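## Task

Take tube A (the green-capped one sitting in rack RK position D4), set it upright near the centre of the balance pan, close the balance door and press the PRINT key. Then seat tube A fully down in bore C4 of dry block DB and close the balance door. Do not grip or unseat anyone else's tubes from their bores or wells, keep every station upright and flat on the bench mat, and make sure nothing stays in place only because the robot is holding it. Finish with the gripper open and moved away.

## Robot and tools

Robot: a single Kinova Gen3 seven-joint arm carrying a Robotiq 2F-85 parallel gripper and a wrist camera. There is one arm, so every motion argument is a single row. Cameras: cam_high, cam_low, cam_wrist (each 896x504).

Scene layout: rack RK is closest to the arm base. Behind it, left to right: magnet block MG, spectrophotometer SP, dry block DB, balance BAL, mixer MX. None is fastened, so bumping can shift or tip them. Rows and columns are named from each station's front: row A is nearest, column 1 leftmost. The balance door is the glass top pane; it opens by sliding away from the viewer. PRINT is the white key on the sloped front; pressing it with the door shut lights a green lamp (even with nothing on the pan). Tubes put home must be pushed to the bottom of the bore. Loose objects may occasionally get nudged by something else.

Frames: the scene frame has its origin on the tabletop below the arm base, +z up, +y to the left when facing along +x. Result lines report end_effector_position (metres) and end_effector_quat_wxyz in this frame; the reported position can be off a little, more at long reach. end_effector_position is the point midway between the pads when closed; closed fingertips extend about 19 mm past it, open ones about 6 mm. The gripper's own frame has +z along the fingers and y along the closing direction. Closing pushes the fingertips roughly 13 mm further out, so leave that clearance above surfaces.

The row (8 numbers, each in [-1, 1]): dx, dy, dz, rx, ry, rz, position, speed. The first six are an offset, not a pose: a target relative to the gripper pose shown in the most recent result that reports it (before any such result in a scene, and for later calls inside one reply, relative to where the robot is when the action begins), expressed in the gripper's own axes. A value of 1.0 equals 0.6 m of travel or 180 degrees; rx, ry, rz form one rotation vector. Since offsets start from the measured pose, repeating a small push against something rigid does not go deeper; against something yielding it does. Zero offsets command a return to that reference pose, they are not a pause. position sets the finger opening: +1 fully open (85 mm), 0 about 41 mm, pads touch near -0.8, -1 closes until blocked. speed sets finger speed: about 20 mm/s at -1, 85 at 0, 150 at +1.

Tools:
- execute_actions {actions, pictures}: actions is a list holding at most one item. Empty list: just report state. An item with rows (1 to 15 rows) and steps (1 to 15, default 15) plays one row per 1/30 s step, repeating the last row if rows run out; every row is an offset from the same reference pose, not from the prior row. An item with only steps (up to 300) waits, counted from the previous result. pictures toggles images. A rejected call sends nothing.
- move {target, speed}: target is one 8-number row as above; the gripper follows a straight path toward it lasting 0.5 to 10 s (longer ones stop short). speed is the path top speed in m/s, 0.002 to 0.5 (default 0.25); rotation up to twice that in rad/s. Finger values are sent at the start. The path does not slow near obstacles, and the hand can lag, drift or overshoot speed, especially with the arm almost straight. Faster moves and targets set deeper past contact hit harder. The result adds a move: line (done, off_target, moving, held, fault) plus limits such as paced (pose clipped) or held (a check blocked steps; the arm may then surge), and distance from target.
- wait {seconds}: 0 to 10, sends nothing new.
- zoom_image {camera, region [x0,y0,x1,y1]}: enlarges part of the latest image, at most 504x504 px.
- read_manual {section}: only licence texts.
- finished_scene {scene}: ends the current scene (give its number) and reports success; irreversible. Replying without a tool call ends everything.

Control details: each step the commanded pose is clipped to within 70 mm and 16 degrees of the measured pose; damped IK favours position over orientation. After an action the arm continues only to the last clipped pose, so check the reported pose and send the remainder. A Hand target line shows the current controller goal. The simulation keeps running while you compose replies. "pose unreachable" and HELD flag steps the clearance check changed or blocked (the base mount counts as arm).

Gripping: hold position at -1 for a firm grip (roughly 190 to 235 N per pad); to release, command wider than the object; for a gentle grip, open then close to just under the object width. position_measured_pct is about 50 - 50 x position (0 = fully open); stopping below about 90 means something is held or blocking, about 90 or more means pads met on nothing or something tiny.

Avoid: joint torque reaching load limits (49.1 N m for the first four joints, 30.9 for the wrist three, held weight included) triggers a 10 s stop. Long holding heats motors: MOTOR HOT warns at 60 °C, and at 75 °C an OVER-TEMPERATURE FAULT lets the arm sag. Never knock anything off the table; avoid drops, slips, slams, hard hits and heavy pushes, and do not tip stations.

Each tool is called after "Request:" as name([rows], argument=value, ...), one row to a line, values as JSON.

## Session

Request:
execute_actions(actions=[])

Scene clock: 0.00 s of 12600.00 s.
end_effector_position=(+0.2623, -0.3079, +0.3676) position_measured_pct=0.0 end_effector_quat_wxyz=(+0.055, +0.732, +0.679, -0.014)
Joint positions: [0.648 0.182 0.162 1.753 0.004 1.102 0.721]
Joint velocities: [ 0.     0.     0.     0.001 -0.002 -0.    -0.   ]
Motor temperatures (°C, as the motors report them): [30 33 27 33 33 36 40]
Hand target: +0.262, -0.308, +0.368; +0.055, +0.732, +0.679, -0.014

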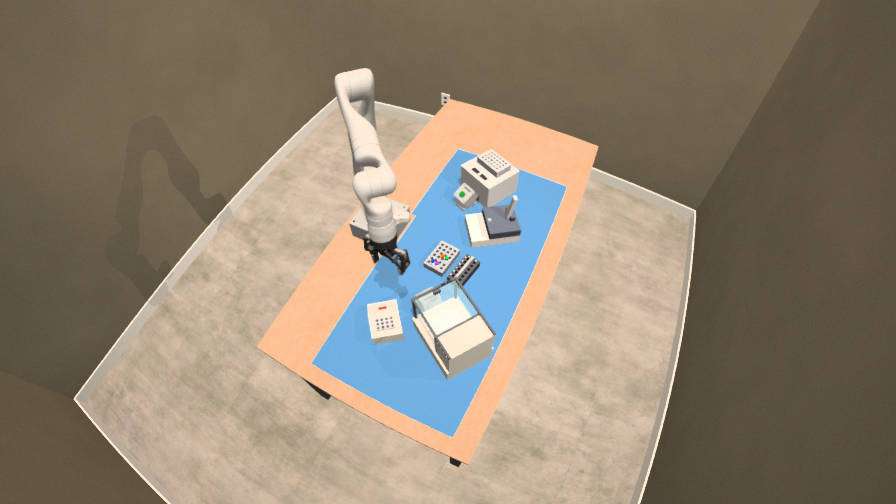

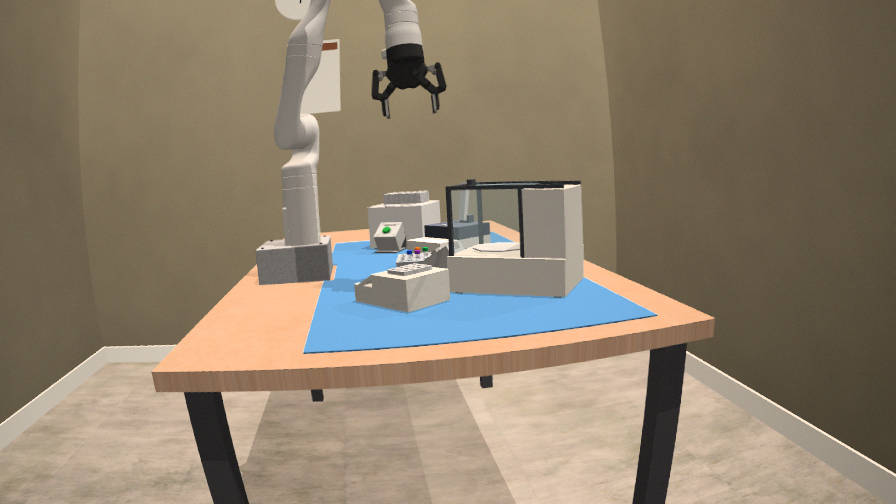

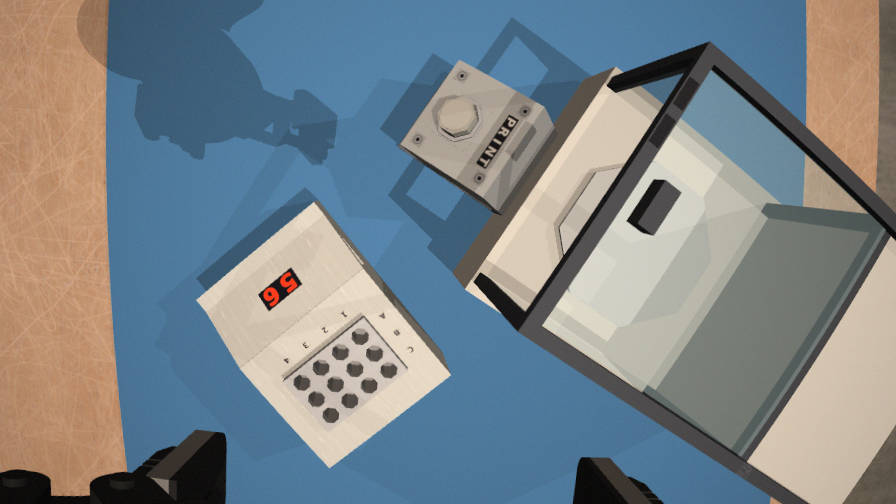

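Request:
move(target=[0.1235, 0.1628, 0.1115, 0.0032, 0.0375, -0.310, -1, 0], speed=0.15)

Scene clock: 33.87 s of 12600.00 s.
end_effector_position=(+0.3684, -0.2482, +0.3003) position_measured_pct=91.7 end_effector_quat_wxyz=(-0.001, +0.330, +0.944, -0.001)
Joint positions: [ 0.595  0.412 -0.075  1.65   0.037  1.085  1.4  ]
Joint velocities: [-0.     0.005 -0.002 -0.    -0.     0.     0.005]
Motor temperatures (°C, as the motors report them): [30 33 27 34 33 36 40]
Hand target: +0.368, -0.248, +0.300; -0.001, +0.329, +0.944, -0.001
Off the commanded pose: 0.001 m, 0 deg.
move: done

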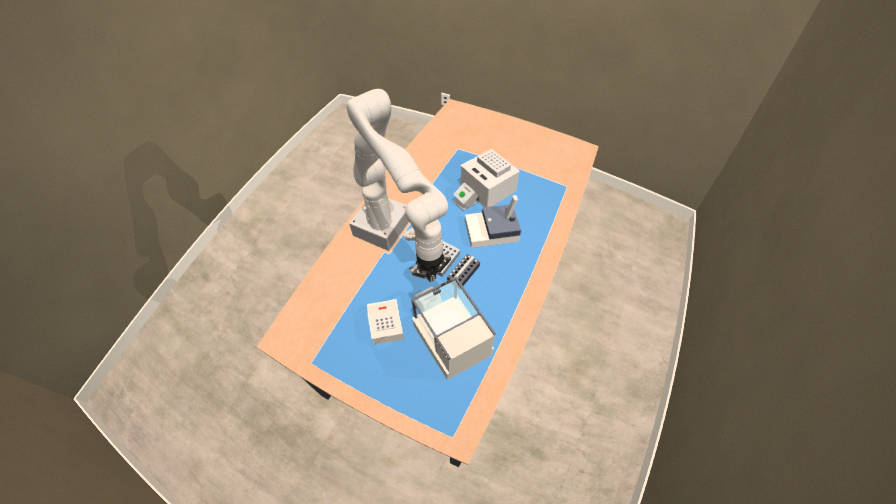

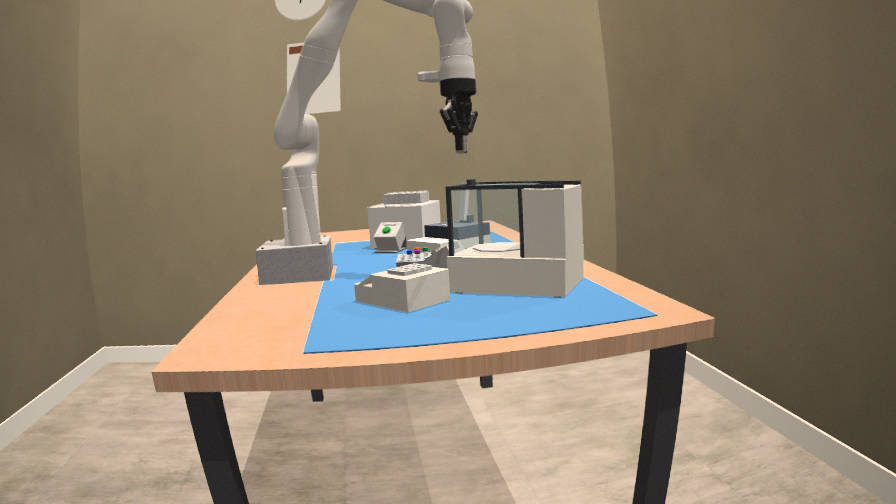

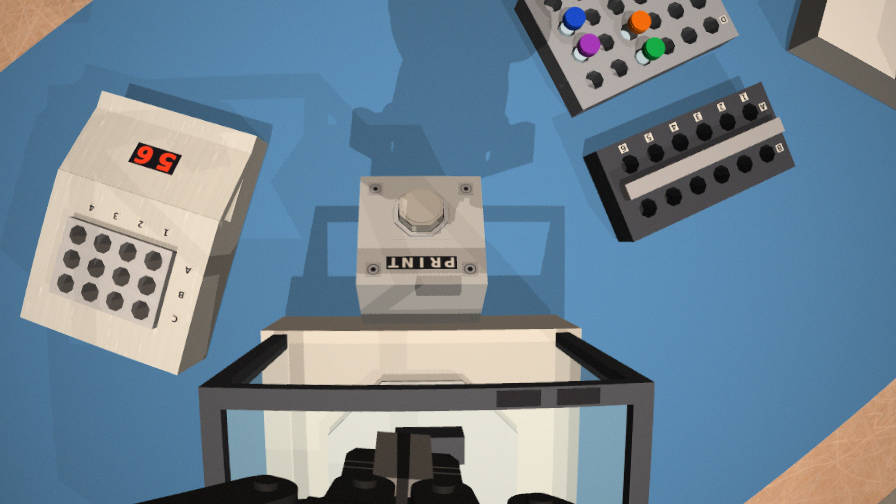

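Request:
move(target=[0.012, 0.012, 0.075, 0, 0, 0, -1, 0], speed=0.06)

Scene clock: 47.93 s of 12600.00 s.
end_effector_position=(+0.3671, -0.2384, +0.2555) position_measured_pct=91.7 end_effector_quat_wxyz=(-0.001, +0.330, +0.944, -0.001)
Joint positions: [ 0.579  0.456 -0.077  1.746  0.045  0.945  1.374]
Joint velocities: [-0.001  0.002 -0.     0.005  0.002 -0.004 -0.001]
Motor temperatures (°C, as the motors report them): [30 33 27 34 33 36 40]
Hand target: +0.367, -0.238, +0.255; -0.001, +0.330, +0.944, -0.001
Off the commanded pose: 0.000 m, 0 deg.
move: done

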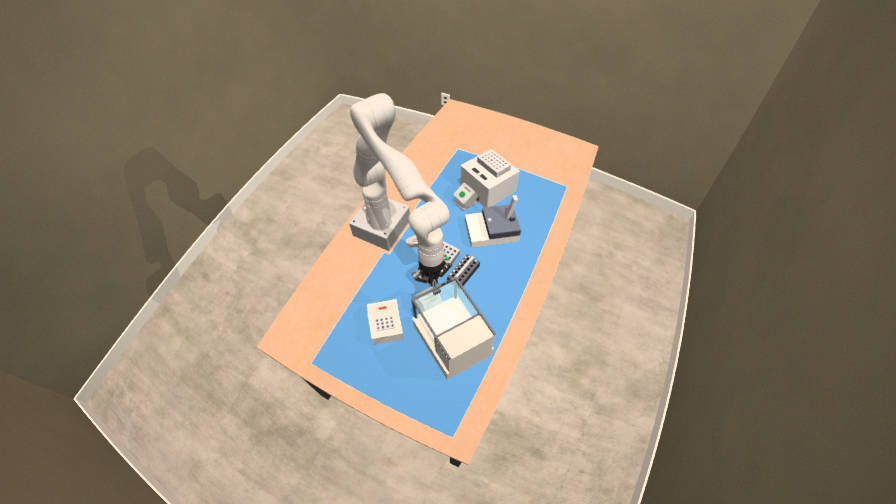

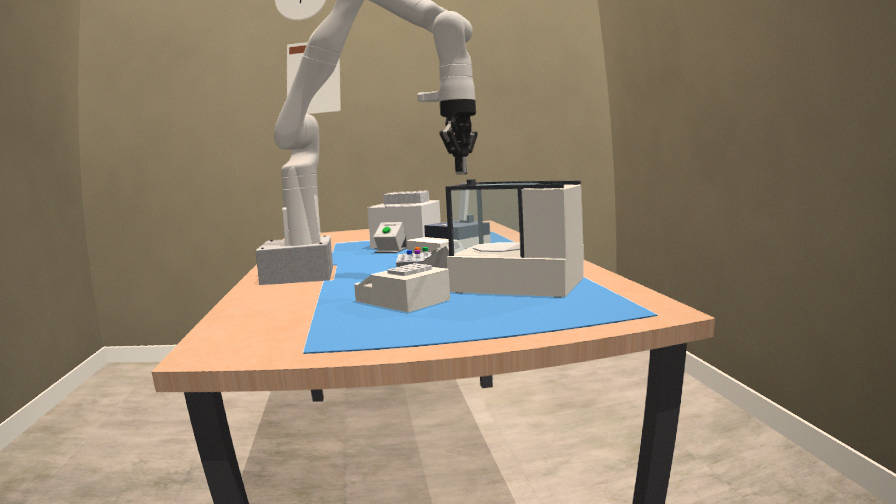

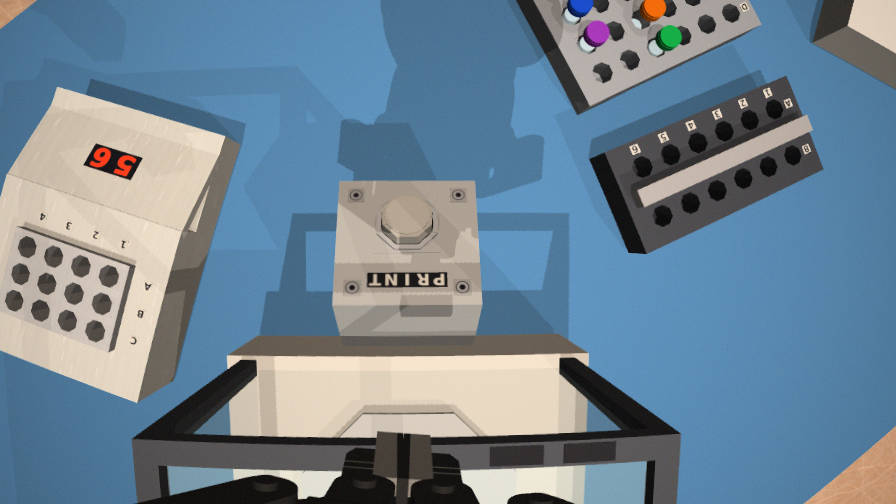

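Request:
move(target=[0, 0, 0.0315, 0, 0, 0, -1, 0], speed=0.03)

Request:
move(target=[-0.1, 0, 0, 0, 0, 0, -1, 0], speed=0.04)

Scene clock: 58.83 s of 12600.00 s.
end_effector_position=(+0.3671, -0.2384, +0.2368) position_measured_pct=91.7 end_effector_quat_wxyz=(-0.000, +0.330, +0.944, -0.001)
Joint positions: [ 0.578  0.483 -0.076  1.772  0.049  0.891  1.371]
Joint velocities: [-0.     0.003  0.002 -0.001  0.001 -0.003  0.001]
Motor temperatures (°C, as the motors report them): [30 33 27 34 33 36 40]
Hand target: +0.367, -0.238, +0.237; -0.001, +0.330, +0.944, -0.001
Off the commanded pose: 0.000 m, 0 deg.
move: done

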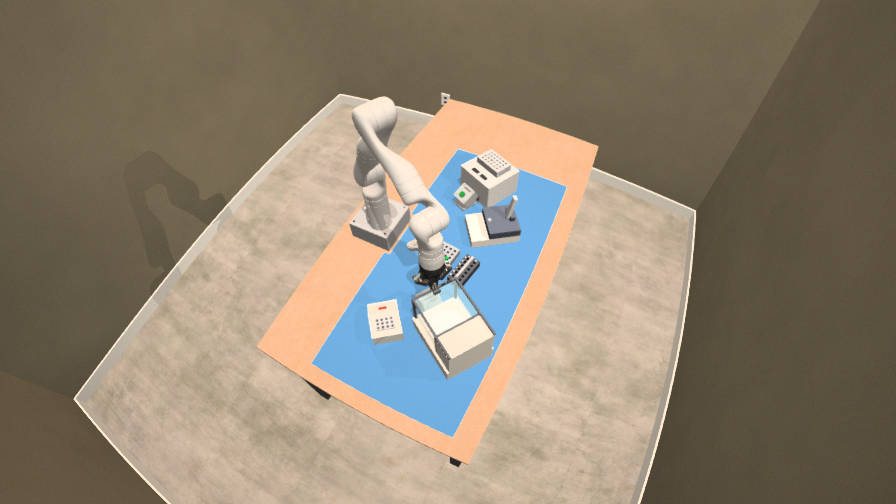

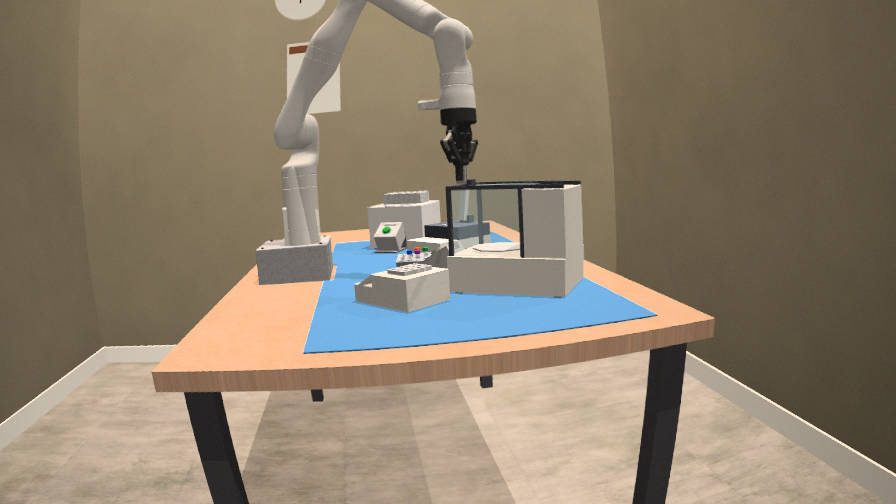

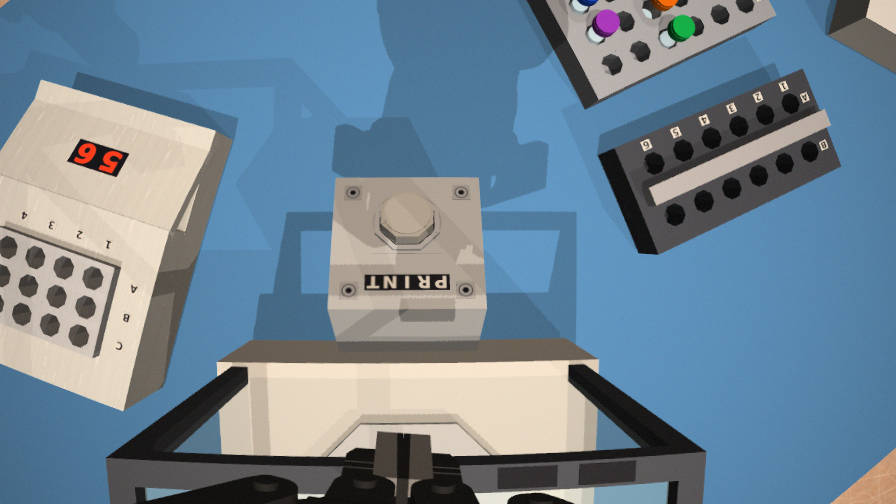

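Scene clock: 60.67 s of 12600.00 s.
end_effector_position=(+0.4140, -0.2752, +0.2369) position_measured_pct=91.7 end_effector_quat_wxyz=(-0.001, +0.330, +0.944, -0.001)
Joint positions: [ 0.586  0.598 -0.069  1.56   0.05   0.99   1.393]
Joint velocities: [ 0.     0.004 -0.001 -0.002  0.001  0.003  0.001]
Motor temperatures (°C, as the motors report them): [30 33 27 34 33 36 40]
Hand target: +0.414, -0.276, +0.237; -0.000, +0.330, +0.944, -0.001
Off the commanded pose: 0.001 m, 0 deg.
move: done

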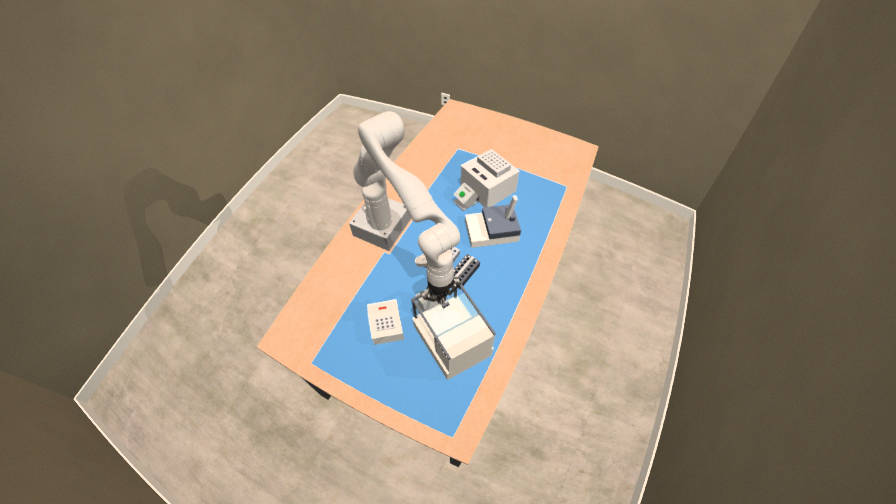

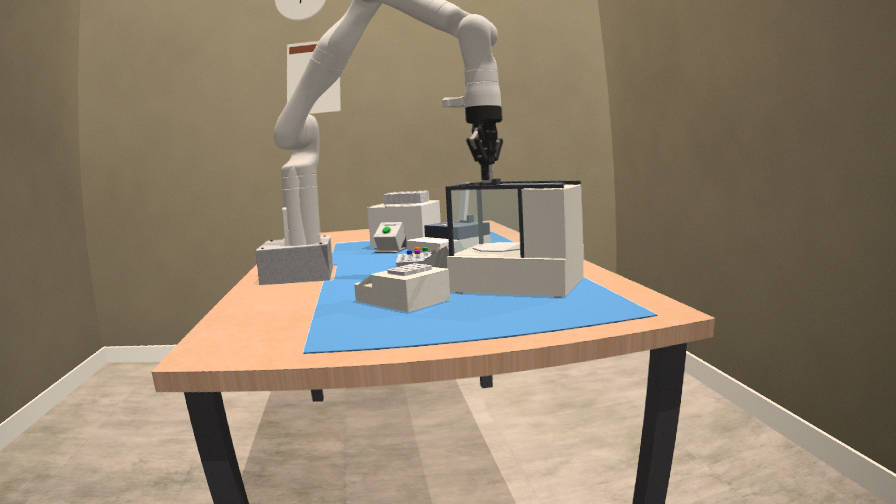

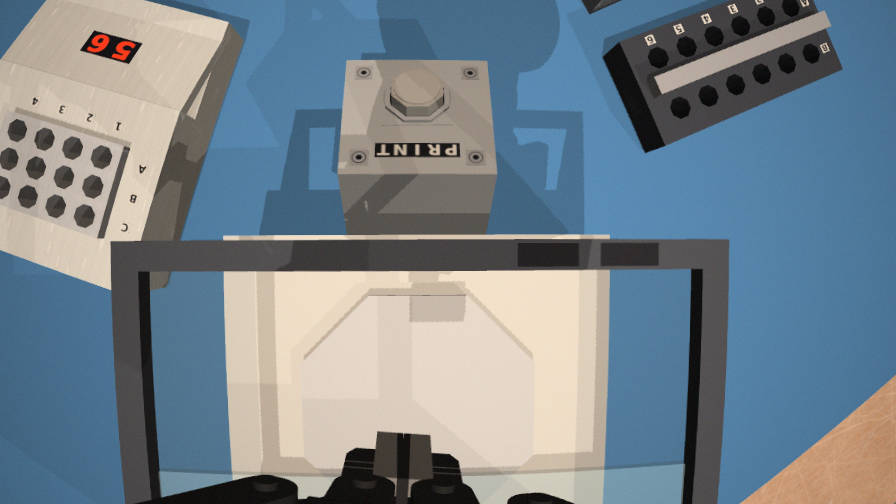

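Request:
move(target=[-0.108, 0.011, 0, 0, 0, 0, -1, 0], speed=0.04)

Scene clock: 67.60 s of 12600.00 s.
end_effector_position=(+0.4682, -0.3099, +0.2369) position_measured_pct=91.7 end_effector_quat_wxyz=(-0.002, +0.330, +0.944, -0.001)
Joint positions: [ 0.579  0.733 -0.062  1.296  0.049  1.12   1.403]
Joint velocities: [-0.     0.005  0.    -0.007 -0.001  0.009  0.   ]
Motor temperatures (°C, as the motors report them): [30 33 27 34 33 36 40]
Hand target: +0.469, -0.310, +0.237; -0.001, +0.329, +0.944, -0.001
Off the commanded pose: 0.001 m, 0 deg.
move: done

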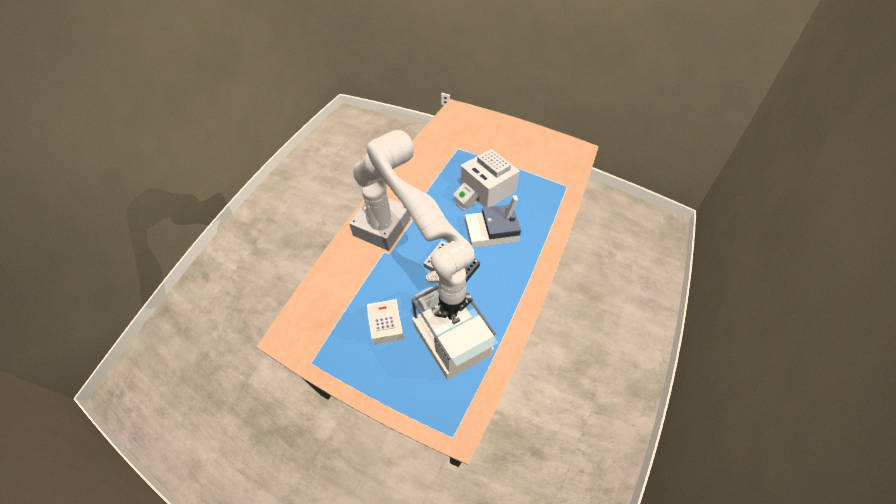

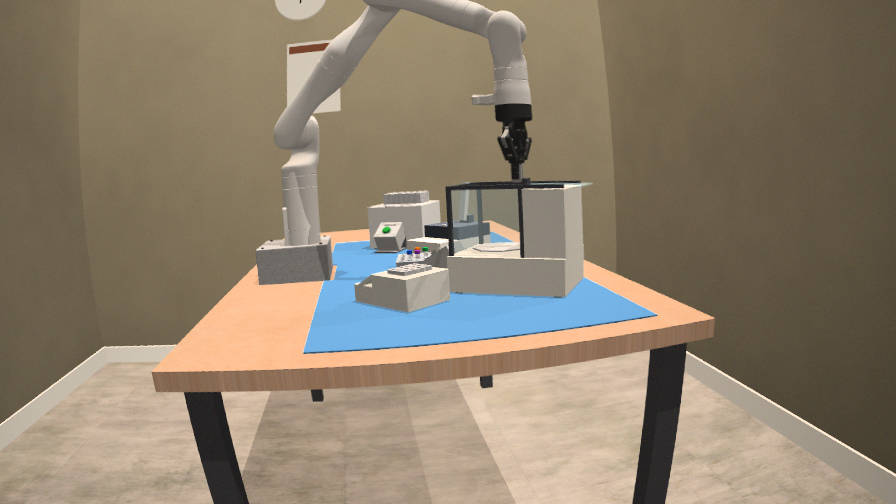

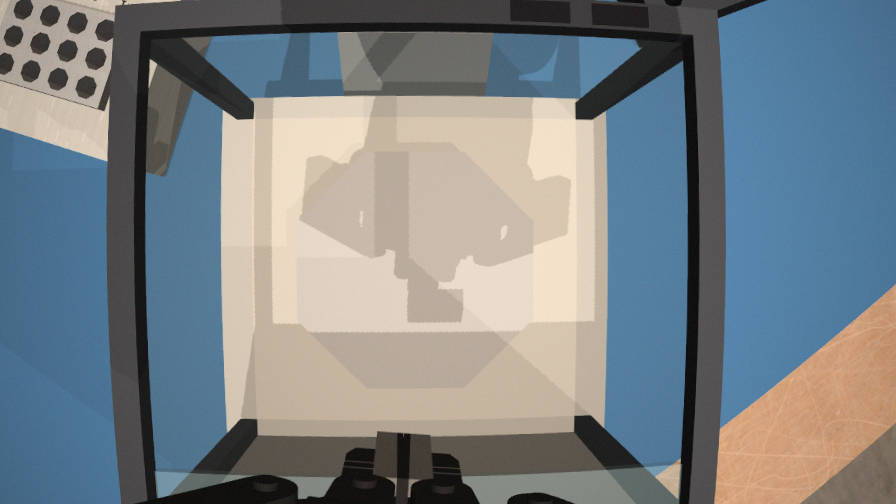

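Request:
move(target=[0.005, 0, -0.03, 0, 0, 0, -0.4, 0], speed=0.05)

Request:
move(target=[0.4655, 0.2643, 0, 0, 0, -0.134, -0.4, 0], speed=0.2)

Request:
move(target=[0, 0, 0.15, 0, 0, 0, -0.4, 0], speed=0.12)

Scene clock: 90.30 s of 12600.00 s.
end_effector_position=(+0.4659, -0.3080, +0.2548) position_measured_pct=69.8 end_effector_quat_wxyz=(-0.002, +0.330, +0.944, -0.001)
Joint positions: [ 0.579  0.708 -0.062  1.283  0.047  1.158  1.404]
Joint velocities: [-0.    -0.003  0.001  0.002 -0.001  0.003 -0.001]
Motor temperatures (°C, as the motors report them): [30 34 27 34 33 36 40]
Hand target: +0.466, -0.308, +0.255; -0.002, +0.330, +0.944, -0.001
Off the commanded pose: 0.000 m, 0 deg.
move: done

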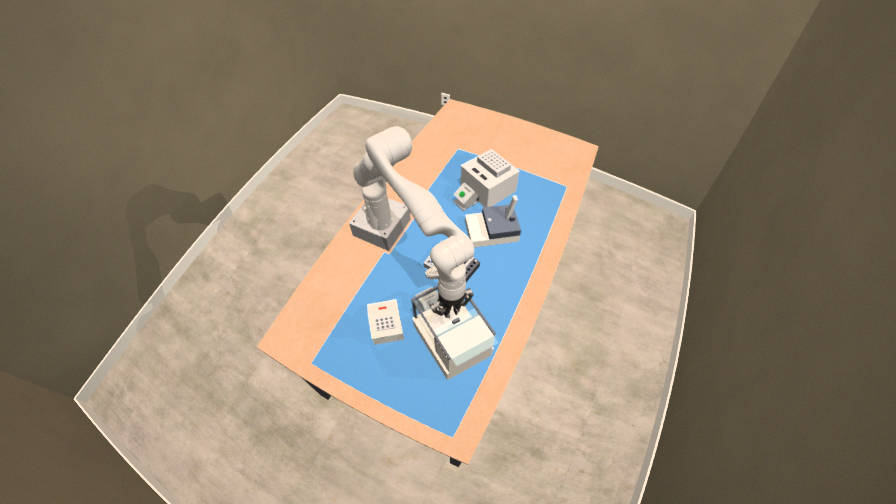

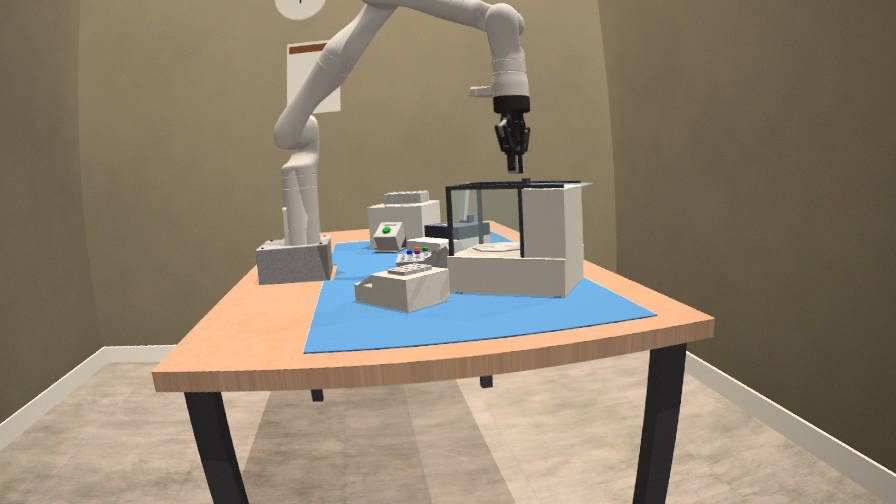

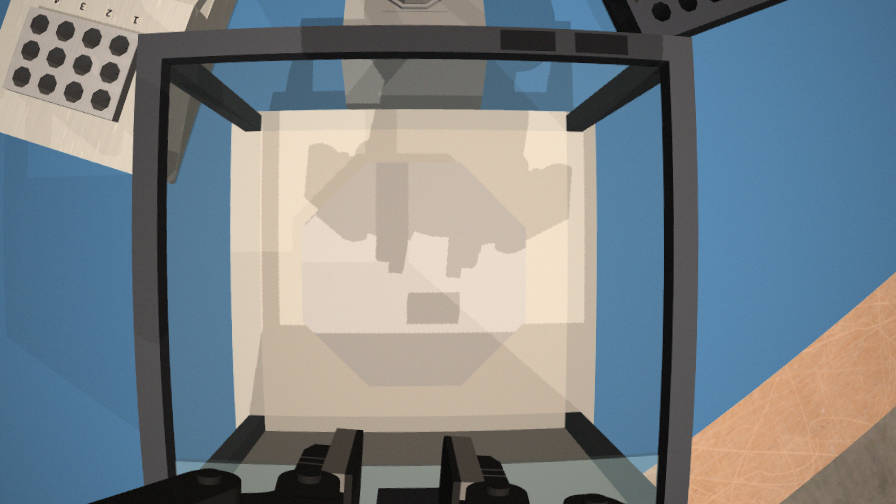

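Scene clock: 92.43 s of 12600.00 s.
end_effector_position=(+0.3445, -0.0115, +0.2542) position_measured_pct=69.8 end_effector_quat_wxyz=(-0.002, +0.125, +0.992, -0.001)
Joint positions: [ 0.188  0.289 -0.272  2.03   0.103  0.843  1.169]
Joint velocities: [-0.004 -0.002 -0.004  0.002  0.003 -0.001 -0.003]
Motor temperatures (°C, as the motors report them): [30 34 27 34 33 36 40]
Hand target: +0.345, -0.011, +0.254; -0.002, +0.125, +0.992, -0.001
Off the commanded pose: 0.002 m, 0 deg.
move: done

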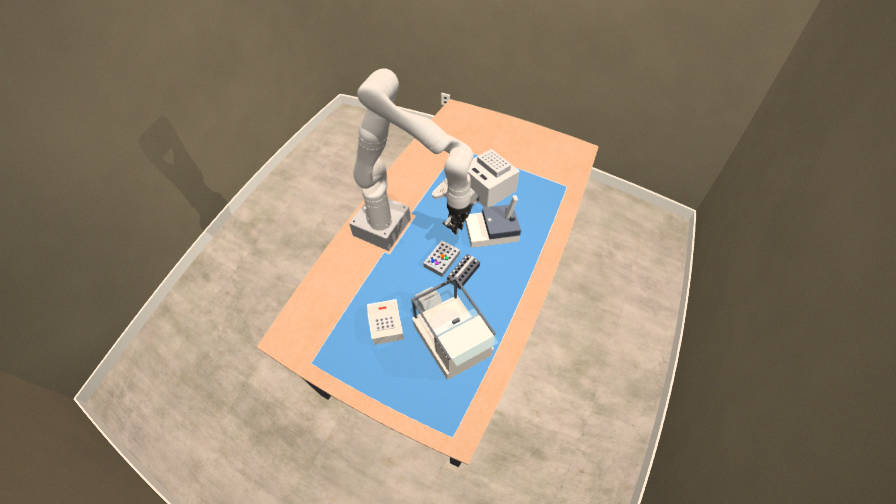

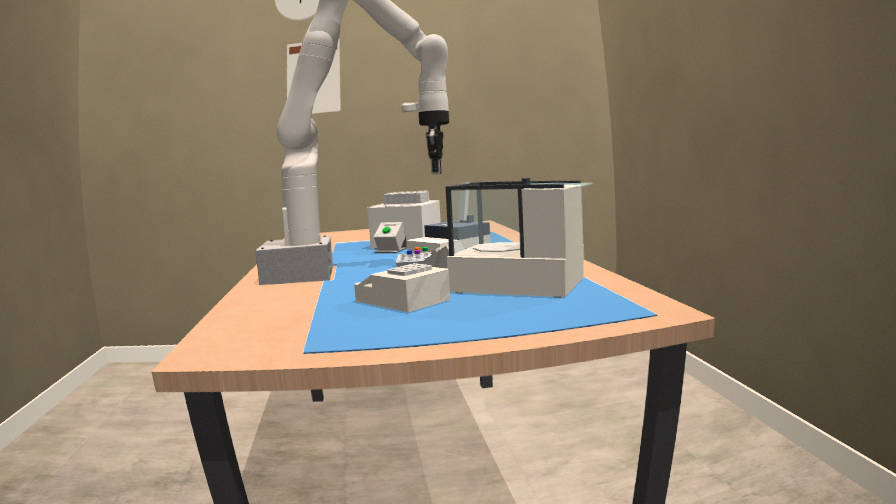

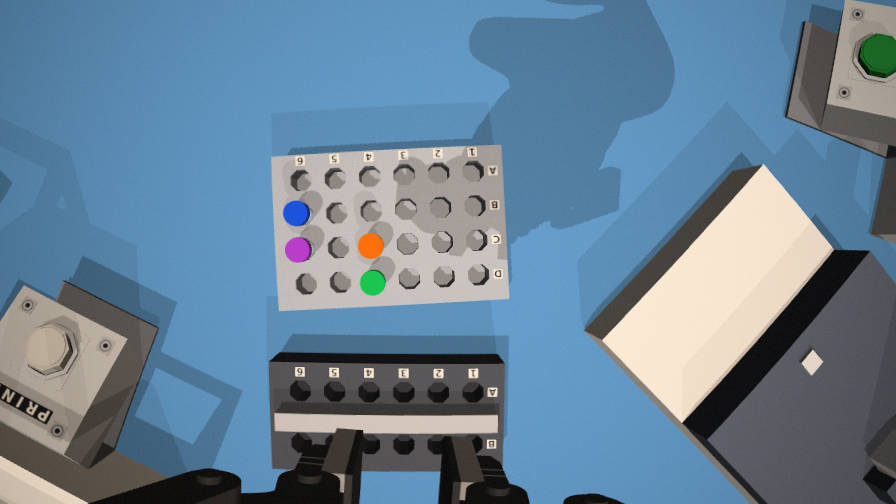

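Scene clock: 93.63 s of 12600.00 s.
end_effector_position=(+0.3444, -0.0119, +0.1647) position_measured_pct=69.8 end_effector_quat_wxyz=(-0.002, +0.126, +0.992, -0.001)
Joint positions: [ 0.138  0.478 -0.223  2.148  0.2    0.541  1.078]
Joint velocities: [-0.003  0.006  0.002 -0.001  0.002 -0.002 -0.002]
Motor temperatures (°C, as the motors report them): [30 34 27 34 33 36 40]
Hand target: +0.344, -0.012, +0.164; -0.002, +0.125, +0.992, -0.001
Off the commanded pose: 0.001 m, 0 deg.
move: done

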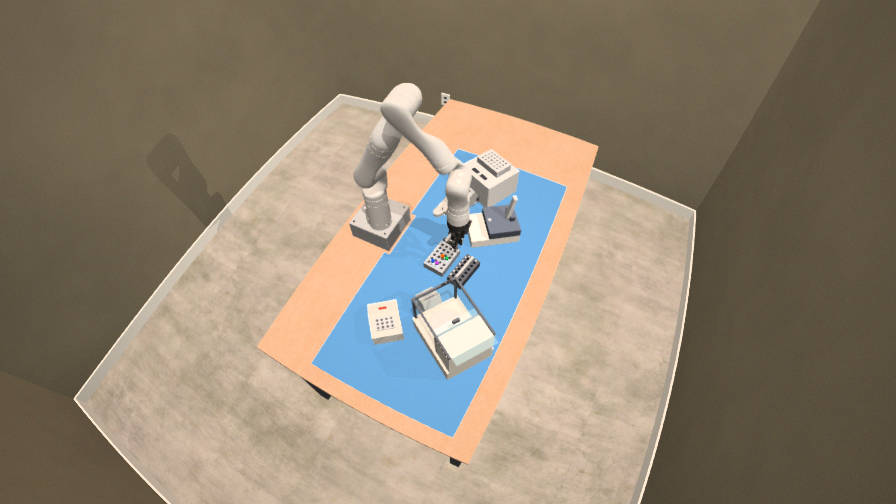

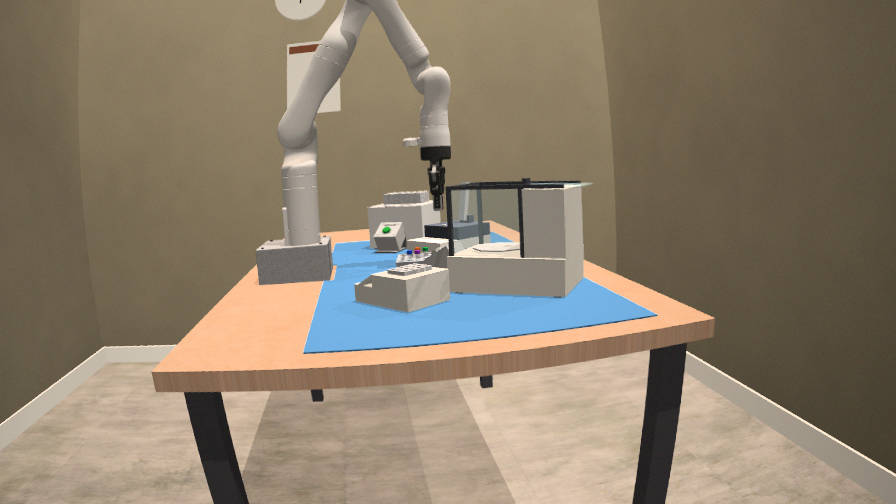

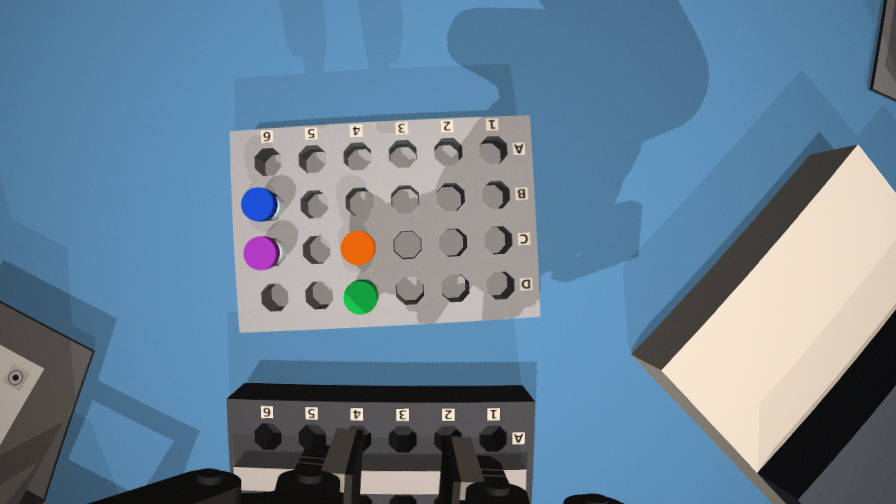

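Request:
move(target=[0.06, -0.029, 0.09, 0, 0, 0, -0.4, 0], speed=0.08)

Scene clock: 106.70 s of 12600.00 s.
end_effector_position=(+0.3053, -0.0202, +0.1111) position_measured_pct=69.8 end_effector_quat_wxyz=(-0.002, +0.126, +0.992, -0.001)
Joint positions: [ 0.092  0.577 -0.135  2.312  0.281  0.273  1.019]
Joint velocities: [-0.006  0.006  0.006  0.003  0.004 -0.007 -0.003]
Motor temperatures (°C, as the motors report them): [30 34 27 34 33 36 40]
Hand target: +0.305, -0.020, +0.111; -0.002, +0.126, +0.992, -0.001
Off the commanded pose: 0.001 m, 0 deg.
move: done

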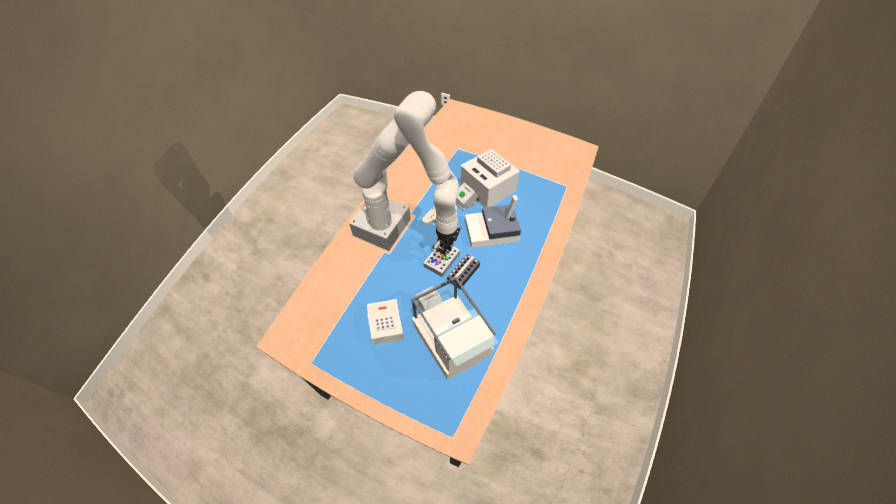

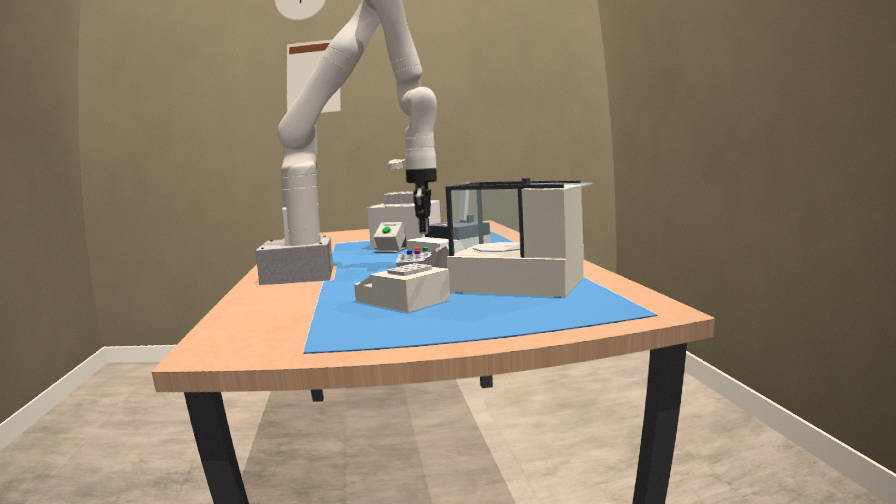

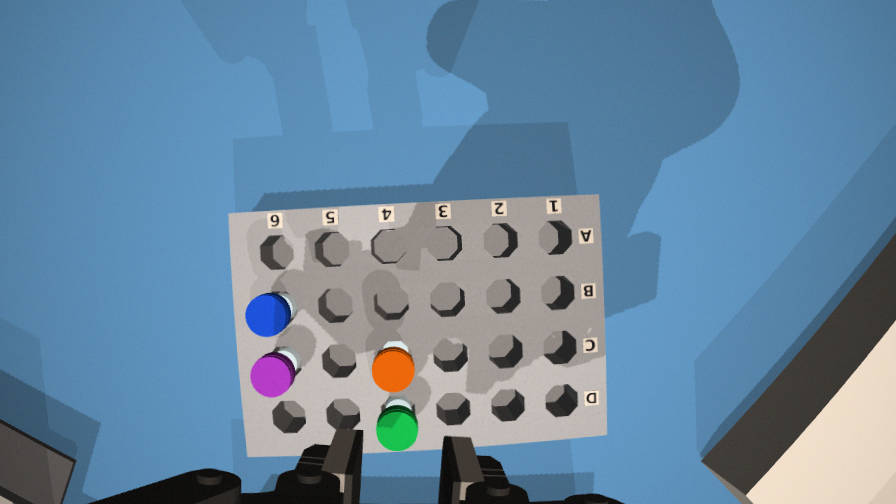

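Request:
move(target=[0.011, -0.0035, 0.055, 0, 0, 0, -0.4, 0], speed=0.04)

Scene clock: 112.73 s of 12600.00 s.
end_effector_position=(+0.2986, -0.0208, +0.0784) position_measured_pct=69.8 end_effector_quat_wxyz=(-0.001, +0.126, +0.992, -0.001)
Joint positions: [ 0.038  0.677 -0.061  2.347  0.311  0.131  0.992]
Joint velocities: [-0.005  0.007  0.003  0.002  0.002 -0.005 -0.001]
Motor temperatures (°C, as the motors report them): [30 33 27 34 33 36 40]
Hand target: +0.298, -0.021, +0.078; -0.002, +0.126, +0.992, -0.001
Off the commanded pose: 0.000 m, 0 deg.
move: done

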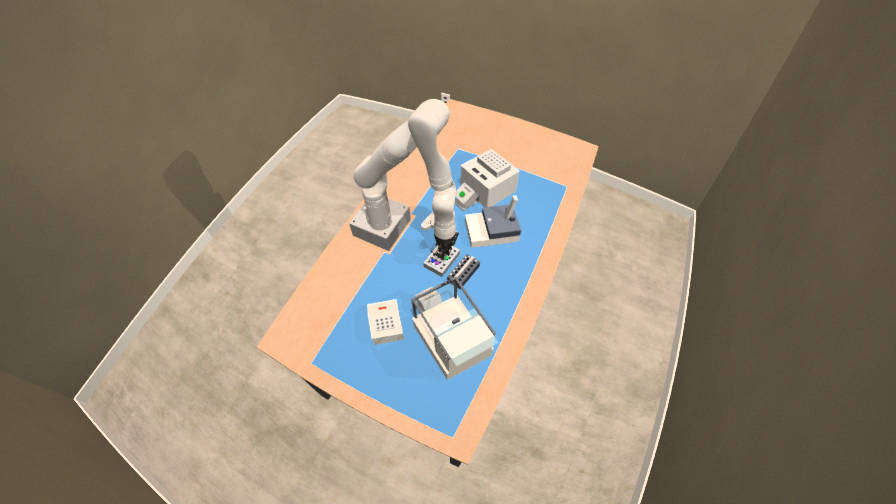

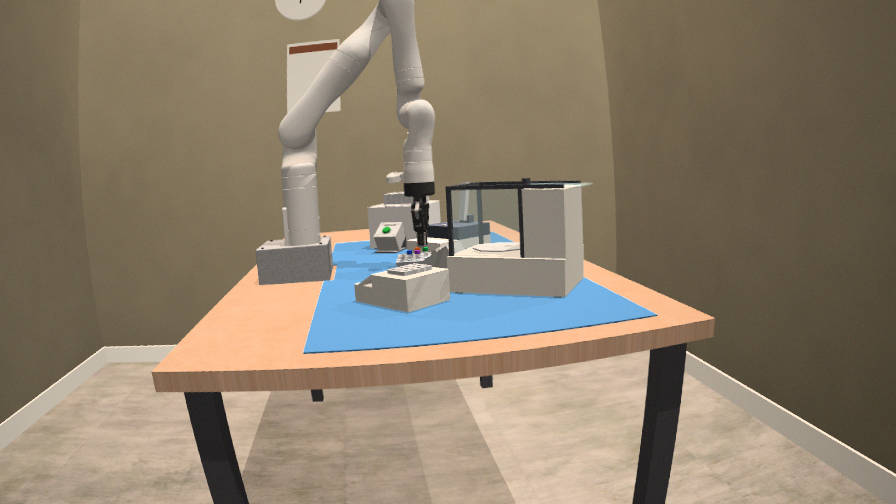

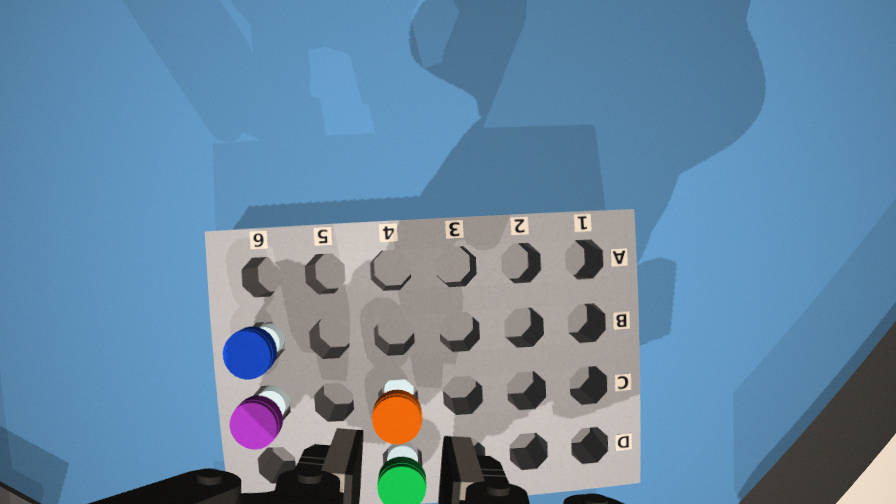

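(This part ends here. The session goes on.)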